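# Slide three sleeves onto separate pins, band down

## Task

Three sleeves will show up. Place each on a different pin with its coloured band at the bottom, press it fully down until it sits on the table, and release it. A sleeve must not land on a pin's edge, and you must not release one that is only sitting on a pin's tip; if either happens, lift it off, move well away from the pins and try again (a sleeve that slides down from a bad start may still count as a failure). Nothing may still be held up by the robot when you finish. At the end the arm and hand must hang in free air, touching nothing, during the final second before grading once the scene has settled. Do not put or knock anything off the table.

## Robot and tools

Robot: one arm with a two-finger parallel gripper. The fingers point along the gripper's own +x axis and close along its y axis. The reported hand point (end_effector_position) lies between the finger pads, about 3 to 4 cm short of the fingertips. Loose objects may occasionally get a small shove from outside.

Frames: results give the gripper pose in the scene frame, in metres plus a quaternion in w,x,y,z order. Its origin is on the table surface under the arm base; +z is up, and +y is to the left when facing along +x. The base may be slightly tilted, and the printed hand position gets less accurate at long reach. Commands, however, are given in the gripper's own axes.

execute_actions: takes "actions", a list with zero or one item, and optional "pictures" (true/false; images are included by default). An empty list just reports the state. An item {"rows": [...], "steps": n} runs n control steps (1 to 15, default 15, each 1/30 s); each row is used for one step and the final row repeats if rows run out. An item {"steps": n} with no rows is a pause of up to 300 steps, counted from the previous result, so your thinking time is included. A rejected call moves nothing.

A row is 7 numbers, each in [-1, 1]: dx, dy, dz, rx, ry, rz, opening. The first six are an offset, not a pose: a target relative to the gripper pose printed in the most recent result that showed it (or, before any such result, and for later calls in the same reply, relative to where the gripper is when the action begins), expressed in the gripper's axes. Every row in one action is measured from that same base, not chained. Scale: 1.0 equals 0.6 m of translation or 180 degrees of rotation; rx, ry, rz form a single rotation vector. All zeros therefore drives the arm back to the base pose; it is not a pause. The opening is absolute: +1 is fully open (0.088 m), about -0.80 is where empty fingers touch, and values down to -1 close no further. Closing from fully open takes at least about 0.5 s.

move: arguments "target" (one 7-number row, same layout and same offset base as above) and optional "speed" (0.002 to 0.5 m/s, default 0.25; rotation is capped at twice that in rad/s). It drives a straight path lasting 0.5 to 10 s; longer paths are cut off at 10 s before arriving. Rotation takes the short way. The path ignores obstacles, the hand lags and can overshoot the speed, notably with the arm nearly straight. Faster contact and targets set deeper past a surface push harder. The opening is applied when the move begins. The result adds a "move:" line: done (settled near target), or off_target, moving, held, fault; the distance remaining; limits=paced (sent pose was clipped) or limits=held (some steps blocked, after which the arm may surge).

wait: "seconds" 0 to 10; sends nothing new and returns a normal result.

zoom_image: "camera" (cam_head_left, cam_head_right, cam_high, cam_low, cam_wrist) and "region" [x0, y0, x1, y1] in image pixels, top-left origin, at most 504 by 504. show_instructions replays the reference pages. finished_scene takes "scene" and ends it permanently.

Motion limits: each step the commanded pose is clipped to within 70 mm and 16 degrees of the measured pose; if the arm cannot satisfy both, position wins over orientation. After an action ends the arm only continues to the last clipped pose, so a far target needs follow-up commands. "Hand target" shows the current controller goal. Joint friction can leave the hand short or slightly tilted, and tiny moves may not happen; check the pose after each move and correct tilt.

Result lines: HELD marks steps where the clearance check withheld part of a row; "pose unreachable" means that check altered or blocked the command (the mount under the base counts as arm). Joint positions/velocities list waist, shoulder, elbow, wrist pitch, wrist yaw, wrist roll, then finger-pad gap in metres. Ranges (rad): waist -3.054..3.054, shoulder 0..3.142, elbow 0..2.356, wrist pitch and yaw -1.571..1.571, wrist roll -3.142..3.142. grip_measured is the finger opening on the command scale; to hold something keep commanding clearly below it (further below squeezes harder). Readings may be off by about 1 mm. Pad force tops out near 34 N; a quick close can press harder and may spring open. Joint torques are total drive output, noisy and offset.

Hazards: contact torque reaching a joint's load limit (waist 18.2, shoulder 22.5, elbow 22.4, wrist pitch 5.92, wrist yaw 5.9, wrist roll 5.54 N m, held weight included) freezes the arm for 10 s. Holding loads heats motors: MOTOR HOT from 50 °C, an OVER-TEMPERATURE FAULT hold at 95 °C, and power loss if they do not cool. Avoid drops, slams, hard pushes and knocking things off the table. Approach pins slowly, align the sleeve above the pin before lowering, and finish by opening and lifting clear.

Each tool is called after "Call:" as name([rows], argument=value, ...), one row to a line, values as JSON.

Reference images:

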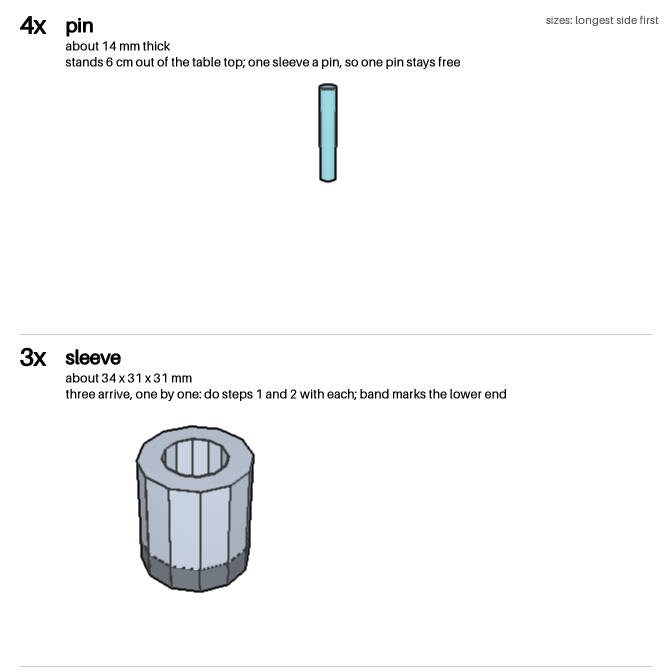

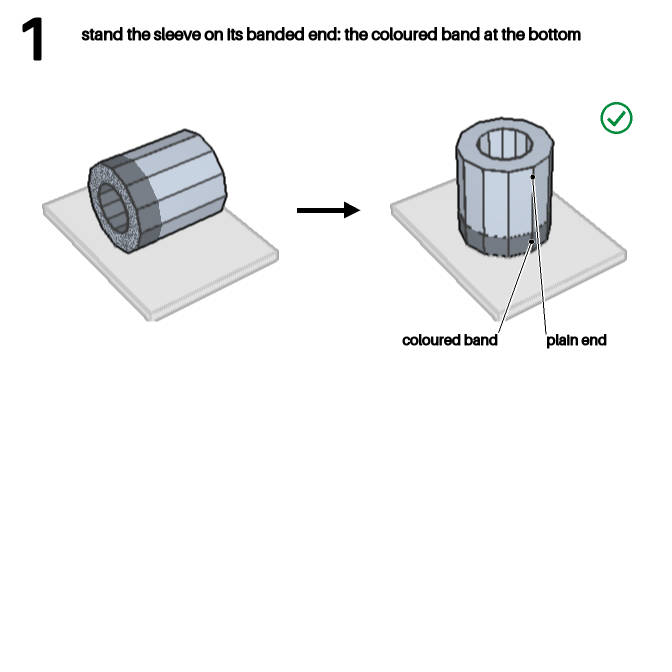

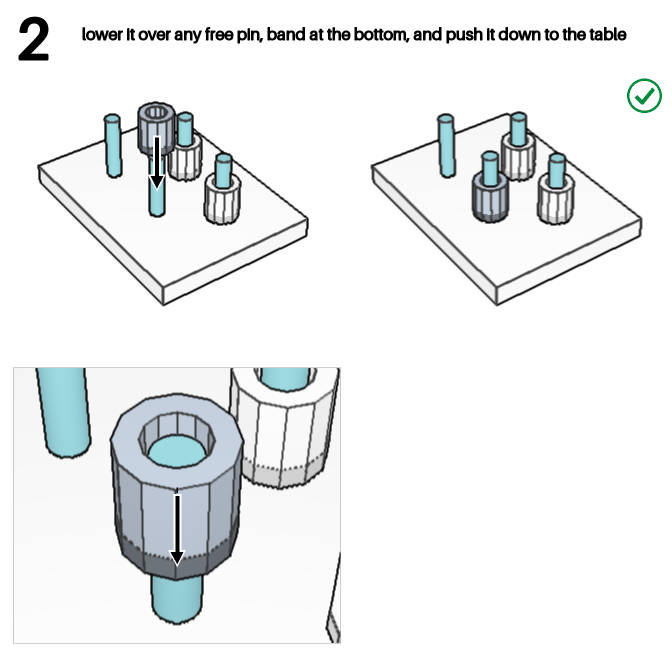

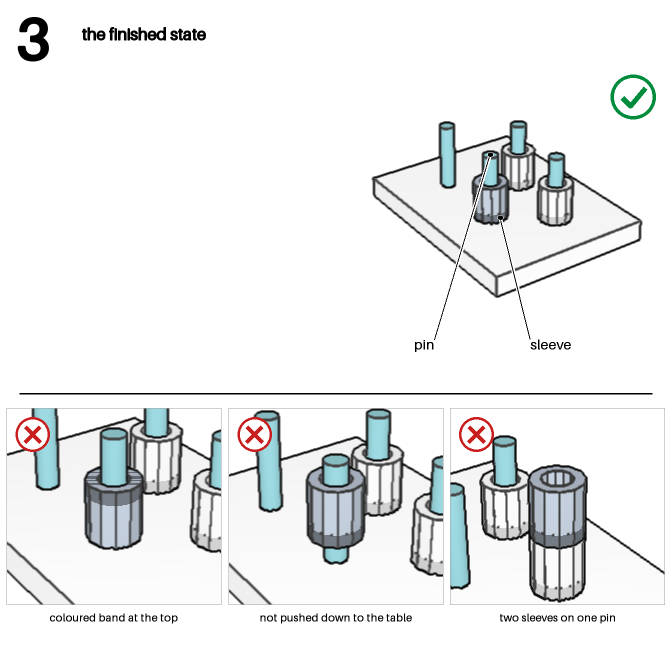

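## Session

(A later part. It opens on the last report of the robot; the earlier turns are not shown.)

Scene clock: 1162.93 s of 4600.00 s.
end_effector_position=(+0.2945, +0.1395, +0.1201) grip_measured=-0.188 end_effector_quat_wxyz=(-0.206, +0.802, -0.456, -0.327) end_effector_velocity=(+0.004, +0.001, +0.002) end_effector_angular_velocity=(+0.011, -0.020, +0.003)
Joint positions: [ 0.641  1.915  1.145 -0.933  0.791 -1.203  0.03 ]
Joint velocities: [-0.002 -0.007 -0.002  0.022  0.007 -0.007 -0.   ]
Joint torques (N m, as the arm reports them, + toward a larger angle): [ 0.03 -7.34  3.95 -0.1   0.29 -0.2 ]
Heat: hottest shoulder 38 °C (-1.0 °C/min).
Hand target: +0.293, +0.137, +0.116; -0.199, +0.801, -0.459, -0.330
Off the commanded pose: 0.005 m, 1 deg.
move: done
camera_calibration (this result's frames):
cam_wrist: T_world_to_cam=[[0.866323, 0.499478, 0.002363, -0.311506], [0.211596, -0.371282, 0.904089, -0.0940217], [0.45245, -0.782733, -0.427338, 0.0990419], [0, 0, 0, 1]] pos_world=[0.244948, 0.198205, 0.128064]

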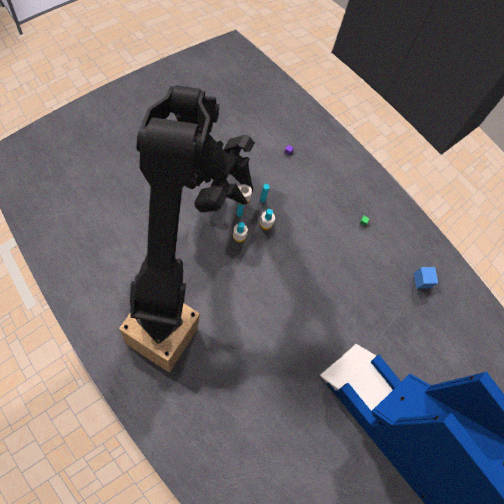

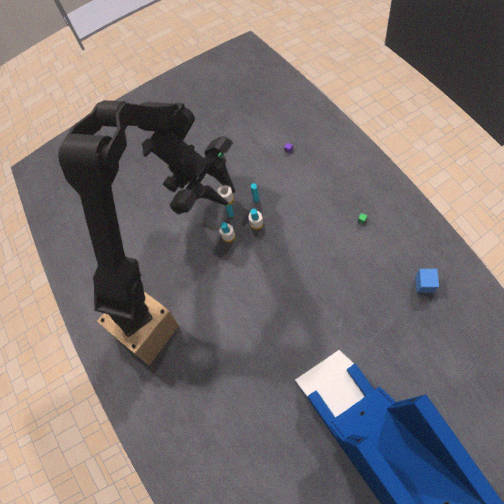

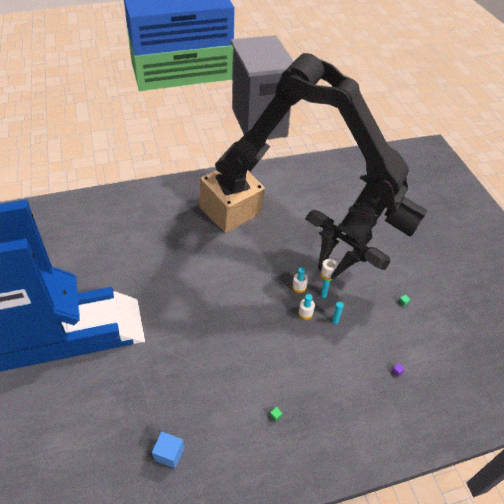

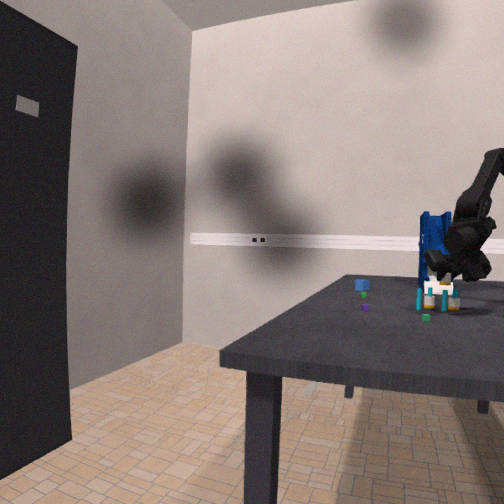

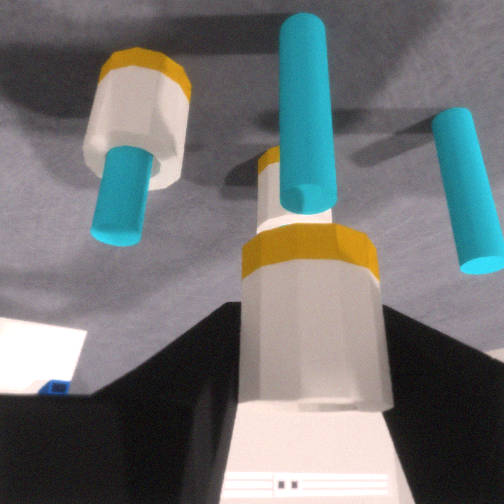

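Call:
execute_actions([
  {"rows": [[0.0068,0.0041,0.0042,-0.0038,0.0007,0.0038,-0.45],[0.0072,0.0040,0.0053,-0.0039,0.0007,0.0039,-0.45],[0.0076,0.0039,0.0064,-0.0040,0.0007,0.0040,-0.45],[0.0080,0.0038,0.0075,-0.0041,0.0007,0.0041,-0.45],[0.0084,0.0037,0.0086,-0.0042,0.0007,0.0042,-0.45],[0.0088,0.0036,0.0097,-0.0043,0.0007,0.0043,-0.45],[0.0093,0.0035,0.0108,-0.0044,0.0007,0.0044,-0.45],[0.0100,0.0034,0.0117,-0.0045,0.0007,0.0045,-0.45],[0.0108,0.0033,0.0125,-0.0046,0.0007,0.0046,-0.45],[0.0116,0.0033,0.0133,-0.0046,0.0007,0.0046,-0.45],[0.0123,0.0033,0.0140,-0.0046,0.0007,0.0046,-0.45],[0.0129,0.0033,0.0146,-0.0046,0.0007,0.0046,-0.45],[0.0134,0.0033,0.0151,-0.0046,0.0007,0.0046,-0.45]], "steps": 15},
])

Call:
zoom_image(camera="cam_wrist", region=[250, 150, 370, 250])

Scene clock: 1223.43 s of 4600.00 s.
end_effector_position=(+0.2937, +0.1388, +0.1119) grip_measured=-0.188 end_effector_quat_wxyz=(-0.199, +0.801, -0.459, -0.329) end_effector_velocity=(-0.002, +0.000, -0.008) end_effector_angular_velocity=(-0.009, +0.022, +0.007)
Joint positions: [ 0.64   1.94   1.141 -0.918  0.791 -1.205  0.03 ]
Joint velocities: [ 0.002  0.022 -0.002  0.007 -0.007 -0.007 -0.   ]
Joint torques (N m, as the arm reports them, + toward a larger angle): [ 0.49 -7.57  4.43 -0.05  0.25  0.08]
Heat: hottest shoulder 38 °C (+0.0 °C/min).
Hand target: +0.293, +0.139, +0.108; -0.197, +0.800, -0.460, -0.331
Off the commanded pose: 0.004 m, 0 deg.
Steps of this call (steps 1 to 1800: nothing new was sent; steps 1801 to 1815: all 15 steps of this action). Readings (end_effector_position):
1801: (+0.2937, +0.1381, +0.1177)
1802: (+0.2937, +0.1381, +0.1177)
1804: (+0.2937, +0.1381, +0.1176)
1808: (+0.2935, +0.1380, +0.1157)
1815: the state above
camera_calibration (this result's frames):
cam_wrist: T_world_to_cam=[[0.865791, 0.500237, -0.0130038, -0.308723], [0.222462, -0.361492, 0.905447, -0.0913566], [0.448237, -0.786821, -0.42426, 0.0967428], [0, 0, 0, 1]] pos_world=[0.24425, 0.197529, 0.119748]

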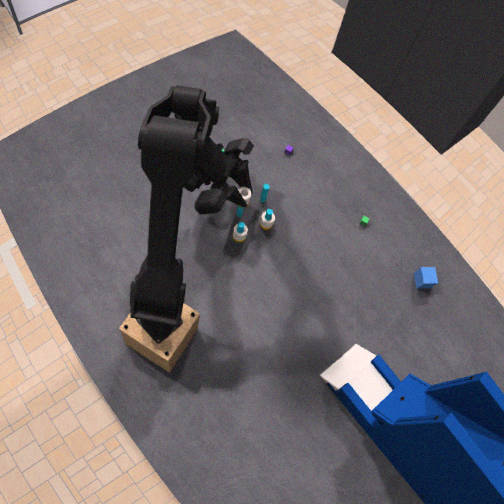

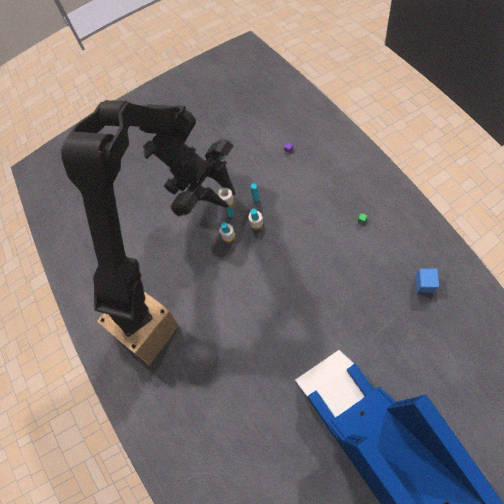

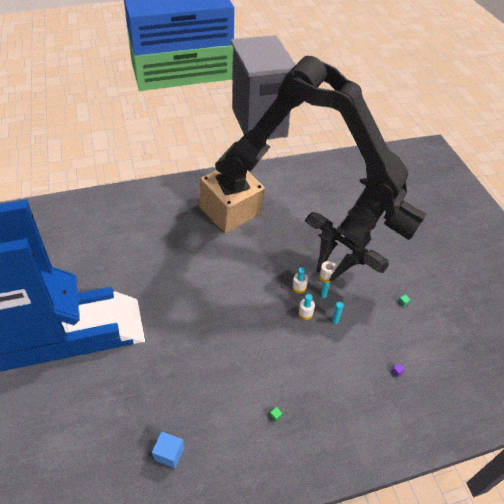

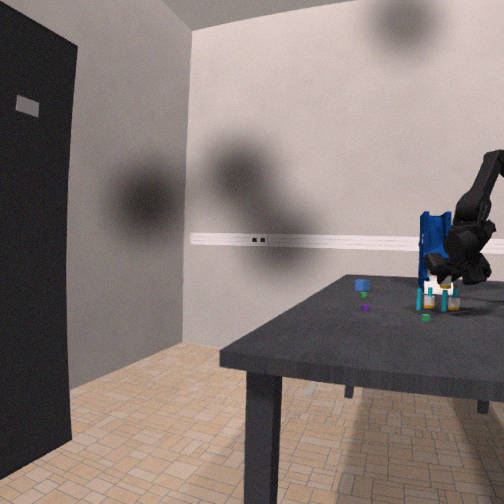

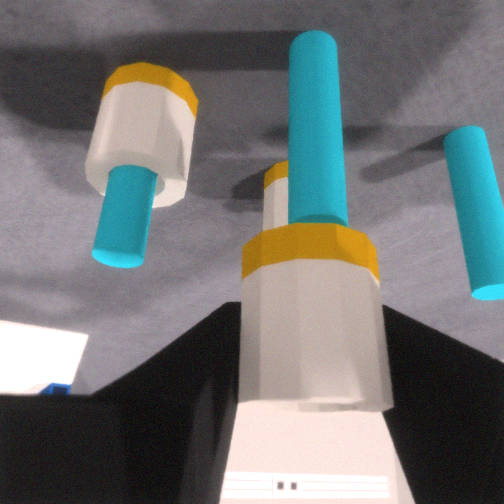

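Region (250, 150, 370, 250) of cam_wrist's 504x504 image, scaled by 4.200, with more detail than that image has.

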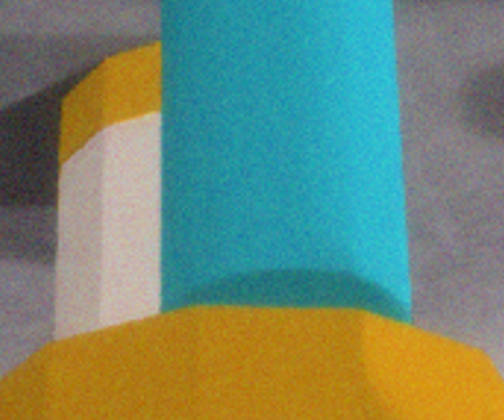

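Call:
execute_actions([
  {"rows": [[0.0035,0.0010,0.0061,-0.0007,-0.0004,0.0010,-0.45],[0.0036,0.0009,0.0064,-0.0006,-0.0005,0.0007,-0.45],[0.0037,0.0009,0.0067,-0.0004,-0.0006,0.0004,-0.45],[0.0038,0.0008,0.0071,-0.0003,-0.0007,0.0001,-0.45],[0.0039,0.0007,0.0074,-0.0001,-0.0008,-0.0002,-0.45],[0.0039,0.0007,0.0077,0,-0.0009,-0.0004,-0.45]], "steps": 12},
])

Call:
zoom_image(camera="cam_wrist", region=[250, 150, 370, 250])

Scene clock: 1283.83 s of 4600.00 s.
end_effector_position=(+0.2943, +0.1402, +0.1090) grip_measured=-0.188 end_effector_quat_wxyz=(-0.201, +0.801, -0.458, -0.329) end_effector_velocity=(-0.000, -0.002, +0.001) end_effector_angular_velocity=(-0.013, +0.004, +0.005)
Joint positions: [ 0.641  1.947  1.14  -0.905  0.79  -1.203  0.03 ]
Joint velocities: [-0.002 -0.002 -0.002 -0.007  0.007 -0.007 -0.   ]
Joint torques (N m, as the arm reports them, + toward a larger angle): [ 0.31 -8.08  3.93 -0.1   0.27 -0.02]
Heat: hottest shoulder 39 °C (+1.0 °C/min).
Hand target: +0.293, +0.140, +0.107; -0.199, +0.801, -0.458, -0.330
Off the commanded pose: 0.003 m, 0 deg.
Steps of this call (steps 1 to 1800: nothing new was sent; steps 1801 to 1812: all 12 steps of this action). Readings (end_effector_position):
1801: (+0.2933, +0.1391, +0.1094)
1802: (+0.2933, +0.1391, +0.1094)
1804: (+0.2936, +0.1393, +0.1093)
1808: (+0.2941, +0.1399, +0.1091)
1812: the state above
camera_calibration (this result's frames):
cam_wrist: T_world_to_cam=[[0.866063, 0.499884, -0.00714186, -0.310643], [0.21863, -0.365858, 0.904626, -0.0865488], [0.449595, -0.785025, -0.426146, 0.0959986], [0, 0, 0, 1]] pos_world=[0.244798, 0.198982, 0.116985]

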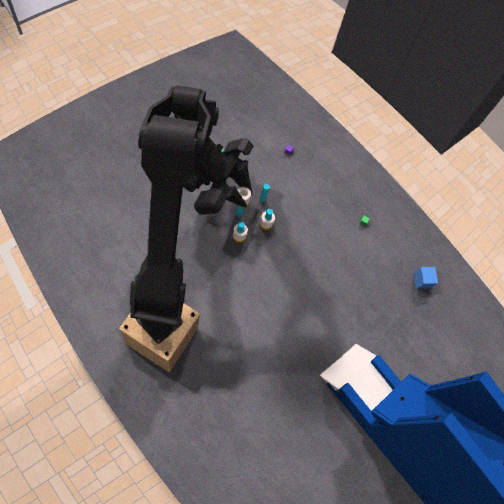

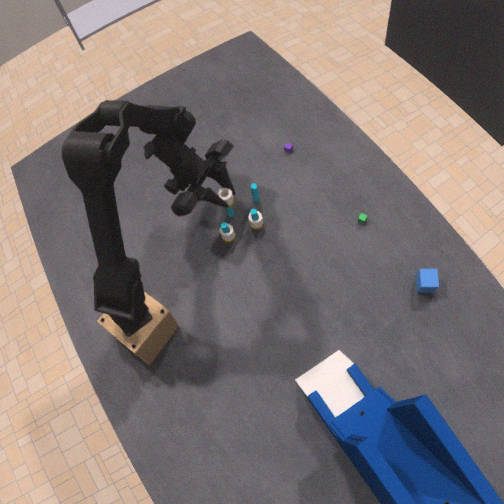

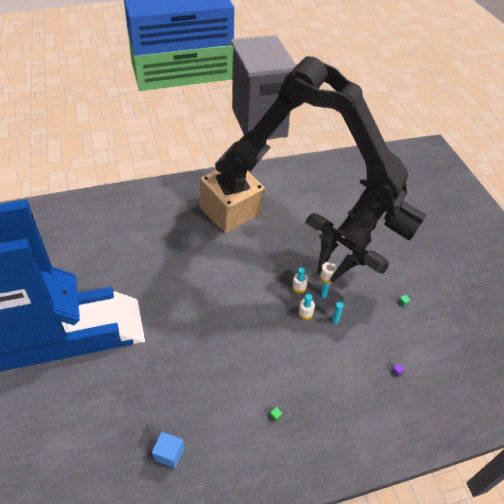

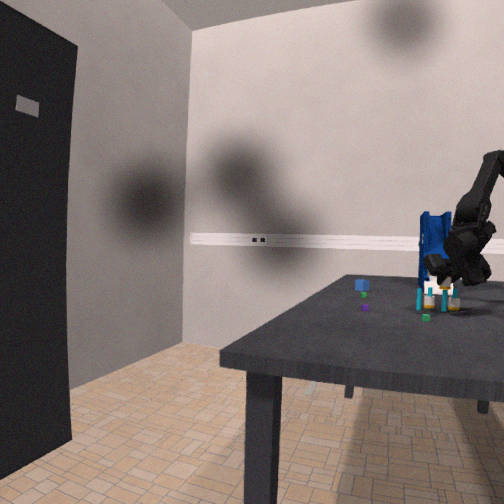

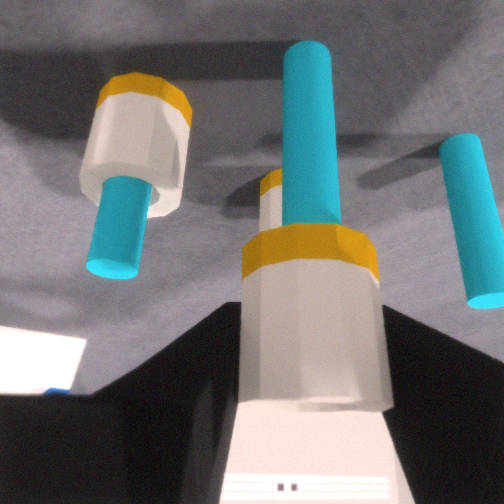

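Region (250, 150, 370, 250) of cam_wrist's 504x504 image, scaled by 4.200, with more detail than that image has.

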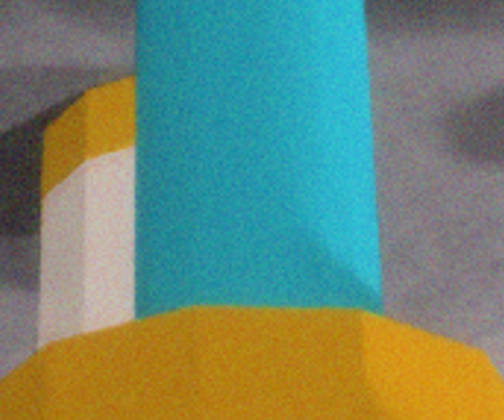

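Call:
execute_actions(actions=[])

Call:
zoom_image(camera="cam_wrist", region=[250, 150, 370, 250])

Scene clock: 1315.30 s of 4600.00 s.
end_effector_position=(+0.2938, +0.1402, +0.1083) grip_measured=-0.188 end_effector_quat_wxyz=(-0.201, +0.801, -0.458, -0.329) end_effector_velocity=(-0.003, -0.000, -0.000) end_effector_angular_velocity=(+0.010, +0.021, -0.002)
Joint positions: [ 0.642  1.948  1.138 -0.904  0.79  -1.203  0.03 ]
Joint velocities: [-0.002 -0.007 -0.002 -0.007 -0.022 -0.007 -0.   ]
Joint torques (N m, as the arm reports them, + toward a larger angle): [ 0.41 -8.23  4.11 -0.12  0.28 -0.03]
Heat: hottest shoulder 39 °C (+1.0 °C/min).
Hand target: +0.293, +0.140, +0.107; -0.200, +0.801, -0.458, -0.330
Off the commanded pose: 0.002 m, 0 deg.
Steps of this call (steps 1 to 944: nothing new was sent). Readings (end_effector_position):
1: (+0.2943, +0.1402, +0.1090)
2: (+0.2943, +0.1403, +0.1090)
4: (+0.2943, +0.1403, +0.1090)
8: (+0.2944, +0.1403, +0.1090)
944: the state above
camera_calibration (this result's frames):
cam_wrist: T_world_to_cam=[[0.865825, 0.500276, -0.00843571, -0.310039], [0.219834, -0.365213, 0.904595, -0.0862548], [0.449466, -0.785076, -0.426189, 0.0959145], [0, 0, 0, 1]] pos_world=[0.244291, 0.198904, 0.116288]

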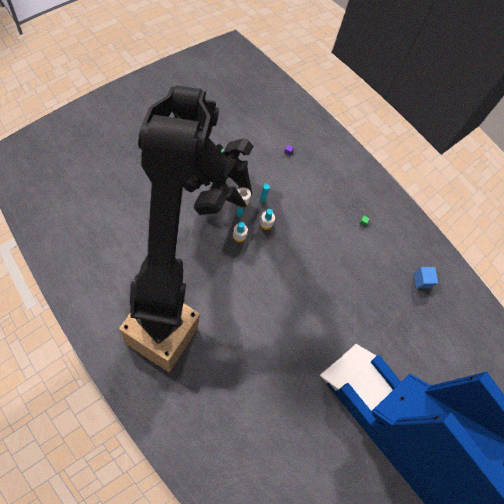

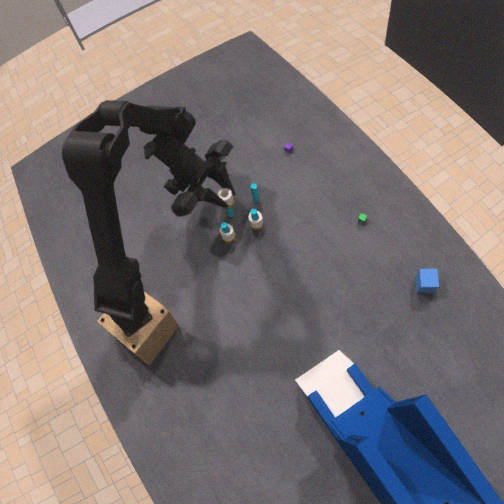

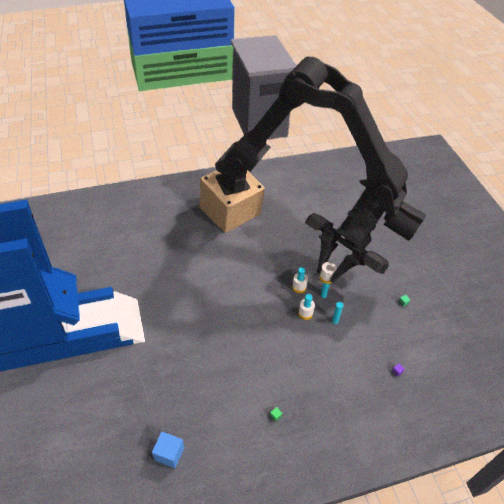

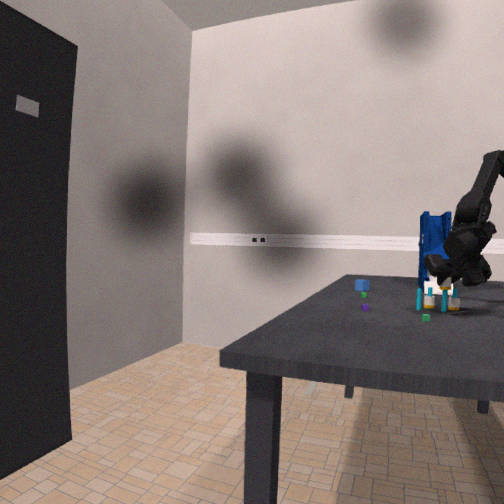

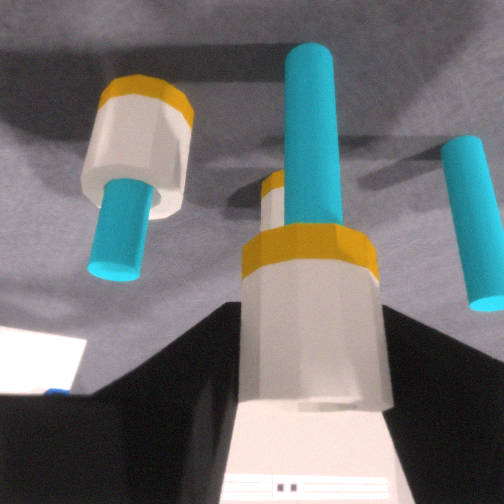

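Region (250, 150, 370, 250) of cam_wrist's 504x504 image, scaled by 4.200, with more detail than that image has.

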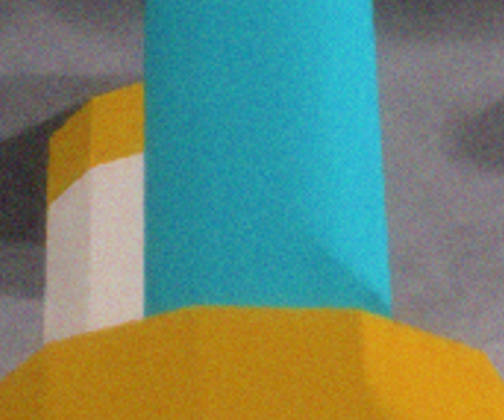

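Call:
execute_actions([
  {"rows": [[0.00105,0.0014,0.00198,-0.0003,-0.0001,0.0003,-0.45],[0.001,0.001,0.00207,0.0,-0.0002,0.0,-0.45],[0.0009,0.0006,0.00215,0.0003,-0.0003,-0.0003,-0.45],[0.00085,0.0002,0.00223,0.0007,-0.0004,-0.0007,-0.45],[0.0008,-0.0002,0.0023,0.001,-0.0005,-0.001,-0.45],[0.0007,-0.0006,0.0024,0.0013,-0.0006,-0.0013,-0.45]], "steps": 12},
])

Call:
zoom_image(camera="cam_wrist", region=[250, 150, 370, 250])

Scene clock: 1360.53 s of 4600.00 s.
end_effector_position=(+0.2938, +0.1407, +0.1074) grip_measured=-0.188 end_effector_quat_wxyz=(-0.202, +0.801, -0.457, -0.329) end_effector_velocity=(-0.001, -0.003, -0.000) end_effector_angular_velocity=(-0.009, +0.023, +0.007)
Joint positions: [ 0.643  1.949  1.136 -0.898  0.79  -1.202  0.03 ]
Joint velocities: [-0.007 -0.002 -0.002 -0.007 -0.007 -0.022 -0.   ]
Joint torques (N m, as the arm reports them, + toward a larger angle): [ 0.36 -8.43  4.36 -0.09  0.33  0.  ]
Heat: hottest shoulder 40 °C (+1.0 °C/min).
Hand target: +0.294, +0.141, +0.107; -0.203, +0.801, -0.457, -0.329
Off the commanded pose: 0.001 m, 0 deg.
Steps of this call (steps 1 to 1345: nothing new was sent; steps 1346 to 1357: all 12 steps of this action). Readings (end_effector_position):
1346: (+0.2932, +0.1400, +0.1076)
1347: (+0.2932, +0.1400, +0.1076)
1349: (+0.2933, +0.1401, +0.1076)
1353: (+0.2937, +0.1405, +0.1074)
1357: the state above
camera_calibration (this result's frames):
cam_wrist: T_world_to_cam=[[0.865699, 0.500537, -0.00530609, -0.310674], [0.218037, -0.36752, 0.904096, -0.0843664], [0.450584, -0.783831, -0.427297, 0.0955041], [0, 0, 0, 1]] pos_world=[0.244312, 0.199357, 0.115435]

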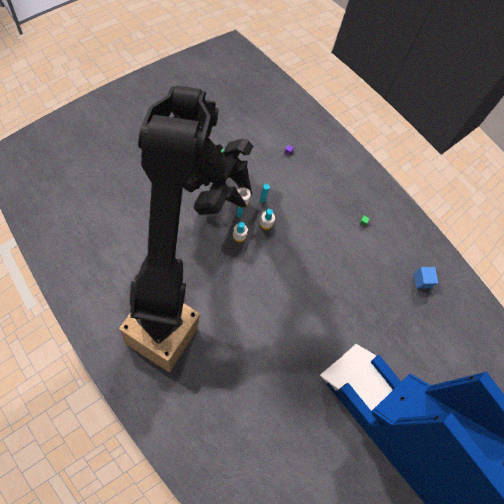

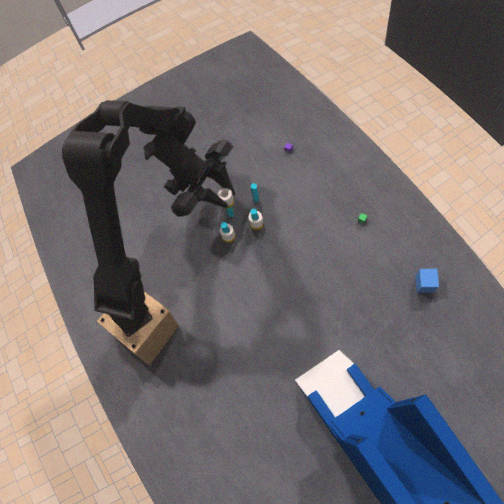

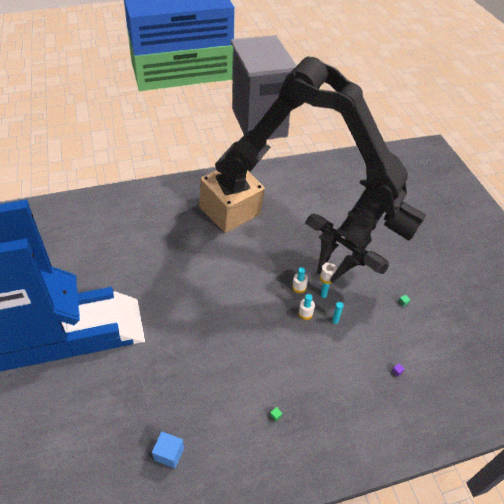

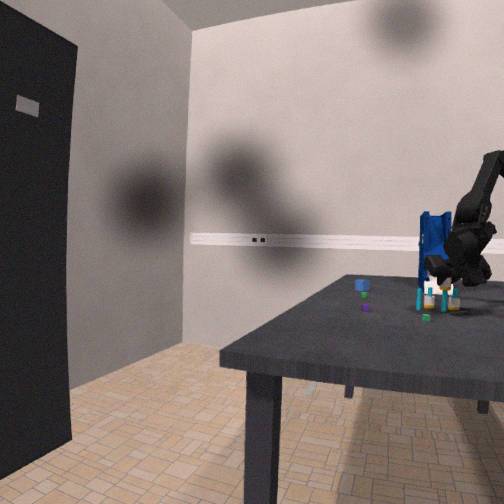

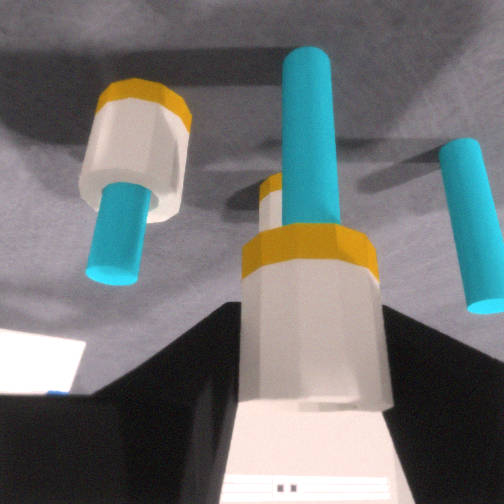

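Region (250, 150, 370, 250) of cam_wrist's 504x504 image, scaled by 4.200, with more detail than that image has.

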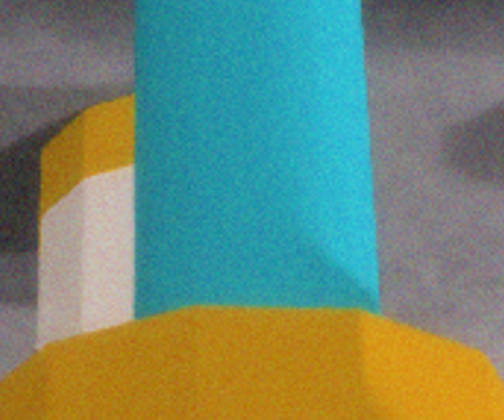

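Call:
execute_actions([
  {"rows": [[0.0009,-0.0003,0.0015,0.0005,-0.0002,-0.0005,-0.45],[0.0016,-0.0003,0.0022,0.0005,-0.0002,-0.0005,-0.45],[0.0023,-0.0003,0.0029,0.0005,-0.0002,-0.0005,-0.45],[0.003,-0.0003,0.0036,0.0005,-0.0002,-0.0005,-0.45],[0.0037,-0.0003,0.0043,0.0005,-0.0002,-0.0005,-0.45],[0.0044,-0.0003,0.005,0.0005,-0.0002,-0.0005,-0.45],[0.0051,-0.0002,0.0057,0.0004,-0.0002,-0.0004,-0.45],[0.0058,-0.0001,0.0064,0.0004,-0.0002,-0.0004,-0.45],[0.0065,0.0,0.0071,0.0003,-0.0001,-0.0003,-0.45],[0.0072,0.0001,0.0078,0.0003,-0.0001,-0.0003,-0.45],[0.0079,0.0002,0.0085,0.0002,-0.0001,-0.0002,-0.45],[0.0086,0.0003,0.0092,0.0002,-0.0001,-0.0002,-0.45],[0.0093,0.0004,0.0099,0.0001,0,-0.0001,-0.45],[0.01,0.0005,0.0106,0.0001,0,-0.0001,-0.45],[0.0107,0.0006,0.0113,0,0,0,-0.45]], "steps": 15},
])

Call:
zoom_image(camera="cam_wrist", region=[250, 150, 370, 250])

Scene clock: 1382.10 s of 4600.00 s.
end_effector_position=(+0.2955, +0.1426, +0.1054) grip_measured=-0.188 end_effector_quat_wxyz=(-0.209, +0.802, -0.454, -0.327) end_effector_velocity=(-0.001, -0.001, -0.001) end_effector_angular_velocity=(+0.001, -0.009, +0.009)
Joint positions: [ 0.643  1.953  1.134 -0.878  0.79  -1.202  0.03 ]
Joint velocities: [ 0.002 -0.007 -0.017  0.022  0.007 -0.007 -0.   ]
Joint torques (N m, as the arm reports them, + toward a larger angle): [ 0.24 -6.6   3.65  0.31  0.33 -0.05]
Heat: hottest shoulder 40 °C (+1.0 °C/min).
Hand target: +0.293, +0.141, +0.098; -0.203, +0.801, -0.457, -0.329
Off the commanded pose: 0.008 m, 1 deg.
Steps of this call (steps 1 to 632: nothing new was sent; steps 633 to 647: all 15 steps of this action). Readings (end_effector_position):
633: (+0.2939, +0.1407, +0.1072)
634: (+0.2939, +0.1408, +0.1072)
636: (+0.2943, +0.1412, +0.1070)
640: (+0.2951, +0.1420, +0.1068)
647: the state above
camera_calibration (this result's frames):
cam_wrist: T_world_to_cam=[[0.865862, 0.500201, 0.00907045, -0.314639], [0.208185, -0.376742, 0.902621, -0.0778091], [0.454909, -0.779656, -0.430341, 0.0938121], [0, 0, 0, 1]] pos_world=[0.245957, 0.20121, 0.113457]

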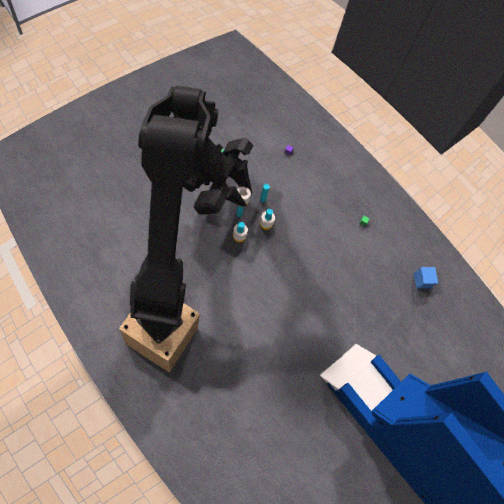

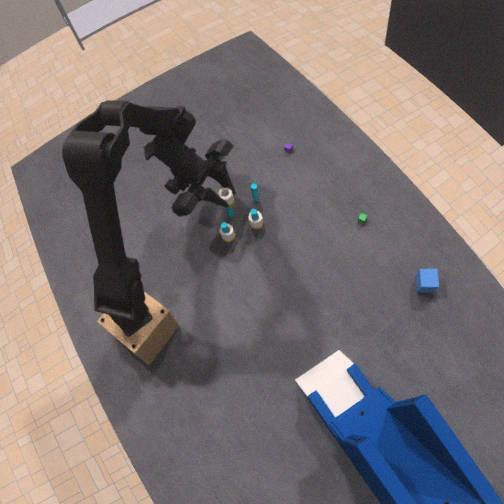

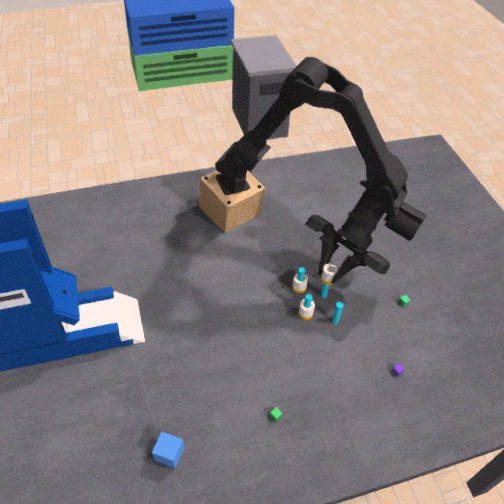

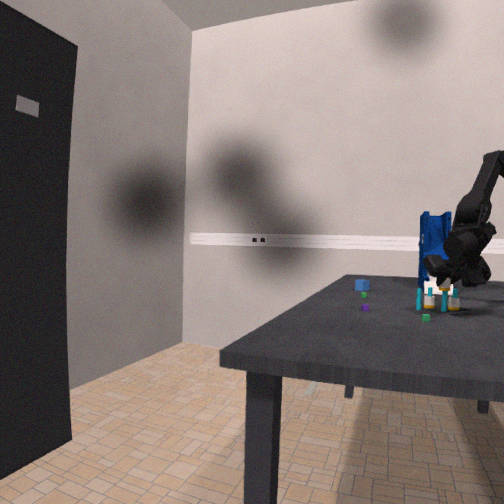

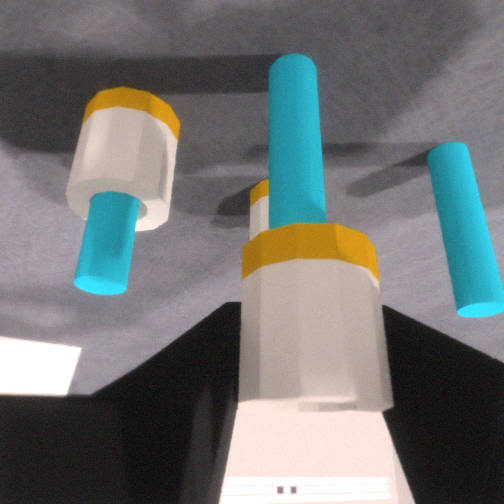

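Region (250, 150, 370, 250) of cam_wrist's 504x504 image, scaled by 4.200, with more detail than that image has.

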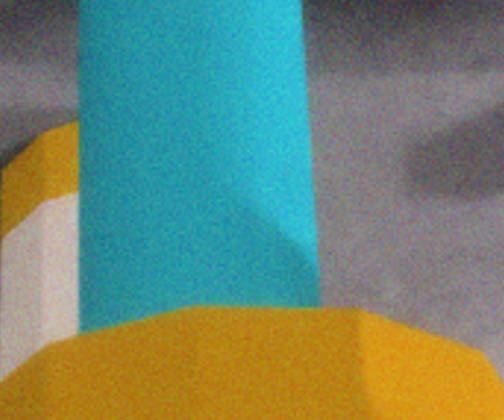

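Call:
execute_actions([
  {"rows": [[0.0086,0.0052,0.0071,-0.0034,0.0013,0.0034,-0.45],[0.008,0.0054,0.0063,-0.0037,0.0014,0.0037,-0.45],[0.0074,0.0056,0.0055,-0.004,0.0015,0.004,-0.45],[0.0068,0.0058,0.0047,-0.0043,0.0017,0.0043,-0.45],[0.0062,0.006,0.004,-0.0046,0.0018,0.0046,-0.45],[0.0059,0.0062,0.0036,-0.0049,0.0019,0.0049,-0.45],[0.0059,0.0065,0.0035,-0.0052,0.002,0.0052,-0.45],[0.0059,0.0067,0.0034,-0.0055,0.0022,0.0055,-0.45],[0.0059,0.0069,0.0033,-0.0058,0.0023,0.0058,-0.45],[0.0059,0.0071,0.0033,-0.0061,0.0024,0.0061,-0.45]], "steps": 15},
])

Call:
zoom_image(camera="cam_wrist", region=[250, 150, 370, 250])

Scene clock: 1406.03 s of 4600.00 s.
end_effector_position=(+0.2936, +0.1407, +0.1035) grip_measured=-0.188 end_effector_quat_wxyz=(-0.201, +0.802, -0.457, -0.328) end_effector_velocity=(-0.005, -0.003, -0.002) end_effector_angular_velocity=(-0.001, +0.030, -0.012)
Joint positions: [ 0.644  1.96   1.131 -0.884  0.793 -1.202  0.03 ]
Joint velocities: [-0.002  0.002 -0.002 -0.022 -0.022  0.007 -0.   ]
Joint torques (N m, as the arm reports them, + toward a larger angle): [ 0.13 -7.53  4.56 -0.53  0.24 -0.01]
Heat: hottest shoulder 39 °C (-1.0 °C/min).
Hand target: +0.292, +0.140, +0.101; -0.196, +0.801, -0.460, -0.330
Off the commanded pose: 0.003 m, 1 deg.
Steps of this call (steps 1 to 703: nothing new was sent; steps 704 to 718: all 15 steps of this action). Readings (end_effector_position):
704: (+0.2954, +0.1422, +0.1045)
705: (+0.2954, +0.1422, +0.1045)
707: (+0.2954, +0.1421, +0.1045)
711: (+0.2951, +0.1416, +0.1048)
718: the state above
camera_calibration (this result's frames):
cam_wrist: T_world_to_cam=[[0.864464, 0.502657, -0.00615208, -0.310382], [0.217828, -0.363533, 0.905756, -0.0814664], [0.453048, -0.784334, -0.423754, 0.0929919], [0, 0, 0, 1]] pos_world=[0.24393, 0.199336, 0.111285]

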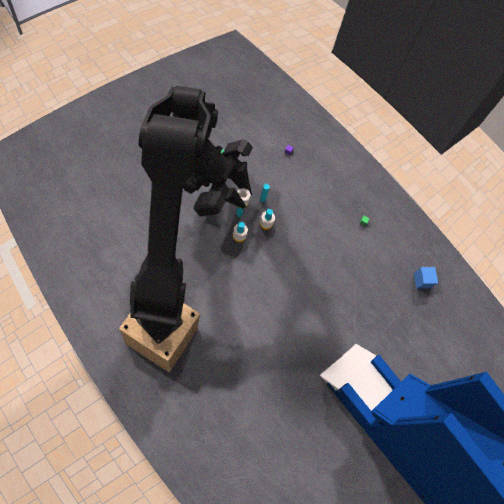

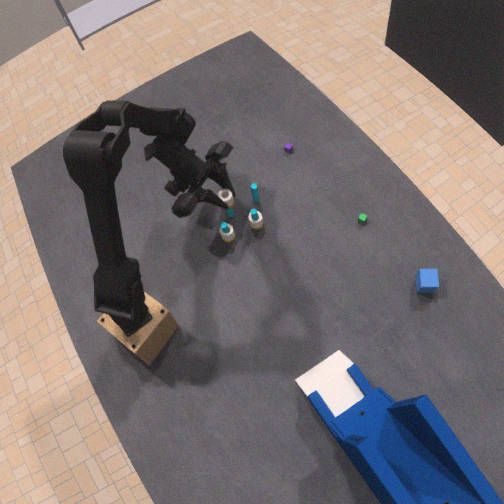

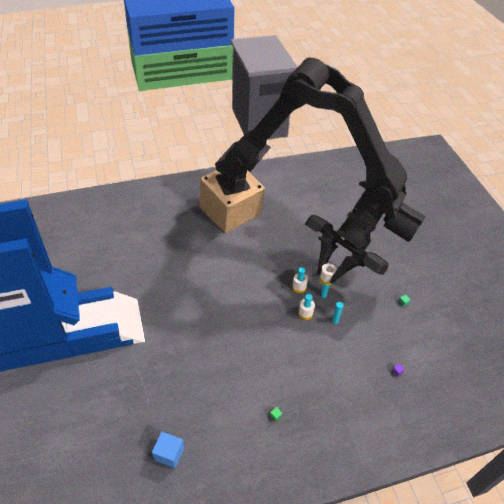

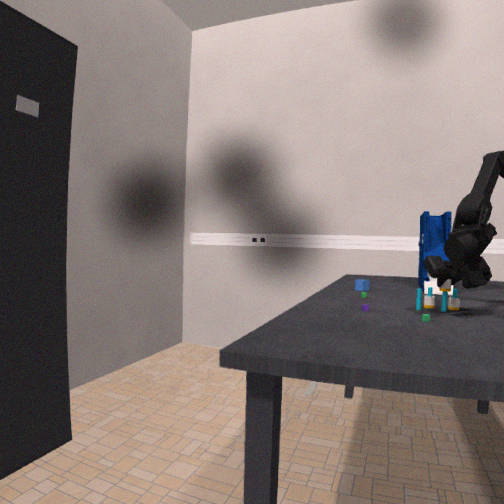

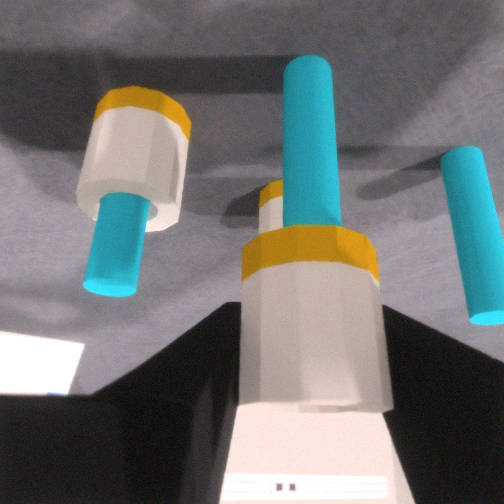

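Region (250, 150, 370, 250) of cam_wrist's 504x504 image, scaled by 4.200, with more detail than that image has.

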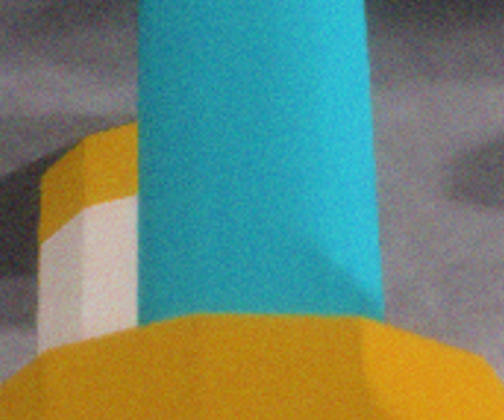

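Call:
execute_actions([
  {"rows": [[0.0033,0.0026,0.0027,-0.0027,0.0011,0.0027,-0.45],[0.004,0.0025,0.0034,-0.0026,0.001,0.0026,-0.45],[0.0047,0.0024,0.0041,-0.0025,0.001,0.0025,-0.45],[0.0055,0.0024,0.0049,-0.0024,0.001,0.0024,-0.45],[0.0063,0.0023,0.0057,-0.0023,0.0009,0.0023,-0.45],[0.0072,0.0022,0.0066,-0.0022,0.0009,0.0022,-0.45],[0.0081,0.0021,0.0075,-0.0021,0.0008,0.0021,-0.45],[0.0091,0.0021,0.0085,-0.002,0.0008,0.002,-0.45],[0.0101,0.0021,0.0095,-0.002,0.0008,0.002,-0.45],[0.0112,0.0021,0.0106,-0.002,0.0008,0.002,-0.45],[0.0123,0.0021,0.0117,-0.002,0.0008,0.002,-0.45],[0.0134,0.0021,0.0128,-0.002,0.0008,0.002,-0.45],[0.0145,0.0021,0.0139,-0.002,0.0008,0.002,-0.45],[0.0156,0.0021,0.015,-0.002,0.0008,0.002,-0.45],[0.0167,0.0021,0.0161,-0.002,0.0008,0.002,-0.45]], "steps": 15},
], pictures=false)

Scene clock: 1424.50 s of 4600.00 s.
end_effector_position=(+0.2946, +0.1422, +0.0963) grip_measured=-0.188 end_effector_quat_wxyz=(-0.203, +0.803, -0.456, -0.327) end_effector_velocity=(-0.002, +0.002, -0.028) end_effector_angular_velocity=(+0.001, +0.011, +0.006)
Joint positions: [ 0.644  1.98   1.128 -0.856  0.793 -1.202  0.03 ]
Joint velocities: [ 0.002  0.071 -0.027  0.095 -0.007 -0.007 -0.   ]
Joint torques (N m, as the arm reports them, + toward a larger angle): [ 0.16 -7.61  3.35 -0.12  0.35 -0.09]
Heat: hottest shoulder 39 °C (-1.0 °C/min).
Hand target: +0.293, +0.140, +0.090; -0.197, +0.802, -0.458, -0.329
Off the commanded pose: 0.007 m, 1 deg.
Steps of this call (steps 1 to 539: nothing new was sent; steps 540 to 554: all 15 steps of this action). Readings (end_effector_position):
540: (+0.2935, +0.1407, +0.1032)
541: (+0.2935, +0.1407, +0.1032)
543: (+0.2935, +0.1407, +0.1032)
547: (+0.2941, +0.1413, +0.1017)
554: the state above

Call:
execute_actions([
  {"rows": [[0.01,0.0046,0.0078,-0.0028,0.0011,0.0028,-0.45],[0.0116,0.0046,0.0094,-0.0028,0.0011,0.0028,-0.45],[0.0137,0.0046,0.0115,-0.0028,0.0011,0.0028,-0.45],[0.0162,0.0046,0.014,-0.0028,0.0011,0.0028,-0.45],[0.019,0.0046,0.0168,-0.0028,0.0011,0.0028,-0.45],[0.022,0.0046,0.0198,-0.0028,0.0011,0.0028,-0.45],[0.025,0.0046,0.0228,-0.0028,0.0011,0.0028,-0.45],[0.028,0.0046,0.0258,-0.0028,0.0011,0.0028,-0.45],[0.031,0.0046,0.0288,-0.0028,0.0011,0.0028,-0.45],[0.034,0.0046,0.0318,-0.0028,0.0011,0.0028,-0.45],[0.037,0.0046,0.0348,-0.0028,0.0011,0.0028,-0.45],[0.0398,0.0046,0.0376,-0.0028,0.0011,0.0028,-0.45],[0.0423,0.0046,0.0401,-0.0028,0.0011,0.0028,-0.45],[0.0444,0.0046,0.0422,-0.0028,0.0011,0.0028,-0.45],[0.046,0.0046,0.0438,-0.0028,0.0011,0.0028,-0.45]], "steps": 15},
])

Scene clock: 1436.27 s of 4600.00 s.
end_effector_position=(+0.2944, +0.1429, +0.0682) grip_measured=-0.188 end_effector_quat_wxyz=(-0.203, +0.802, -0.456, -0.327) end_effector_velocity=(-0.006, -0.004, -0.066) end_effector_angular_velocity=(-0.015, +0.045, -0.011)
Joint positions: [ 0.643  2.055  1.106 -0.758  0.793 -1.202  0.03 ]
Joint velocities: [-0.012  0.183 -0.037  0.183 -0.022 -0.007  0.   ]
Joint torques (N m, as the arm reports them, + toward a larger angle): [-0.12 -7.68  3.43 -0.1   0.35 -0.18]
Heat: hottest shoulder 39 °C (-1.0 °C/min).
Hand target: +0.293, +0.140, +0.059; -0.197, +0.802, -0.458, -0.329
Off the commanded pose: 0.010 m, 1 deg.
Steps of this call (steps 1 to 338: nothing new was sent; steps 339 to 353: all 15 steps of this action). Readings (end_effector_position):
339: (+0.2943, +0.1419, +0.0927)
340: (+0.2945, +0.1421, +0.0925)
342: (+0.2949, +0.1425, +0.0913)
346: (+0.2951, +0.1430, +0.0848)
353: the state above
camera_calibration (this result's frames):
cam_wrist: T_world_to_cam=[[0.865153, 0.501507, -0.00100599, -0.312784], [0.213871, -0.367135, 0.905246, -0.0471577], [0.453618, -0.783392, -0.424886, 0.0791911], [0, 0, 0, 1]] pos_world=[0.244769, 0.201588, 0.0760219]

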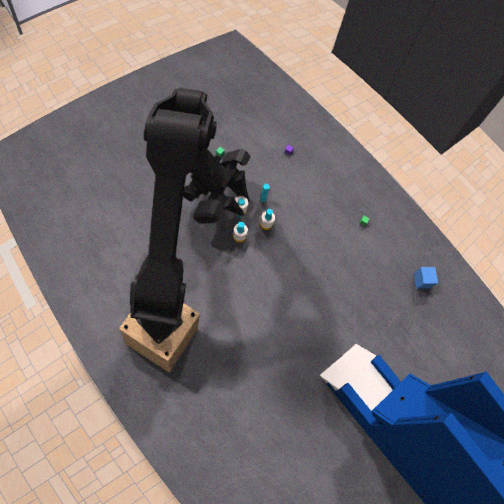

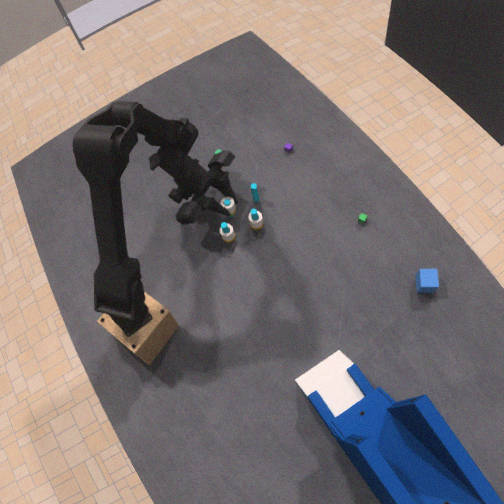

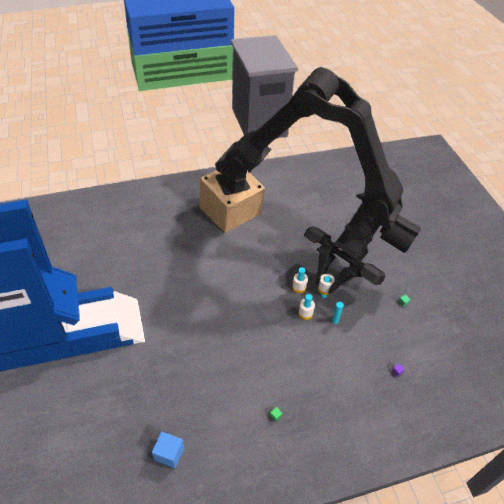

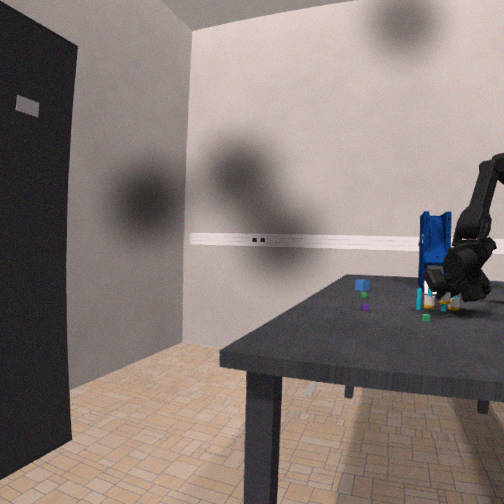

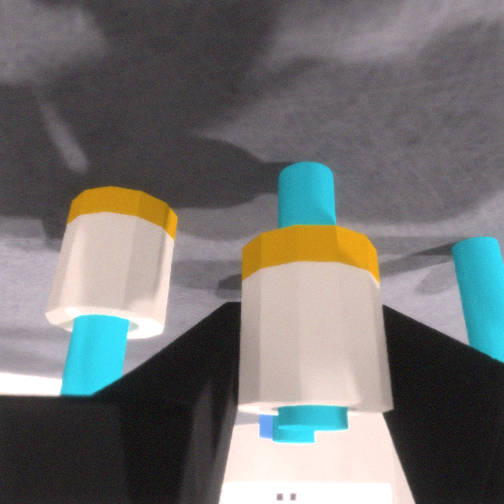

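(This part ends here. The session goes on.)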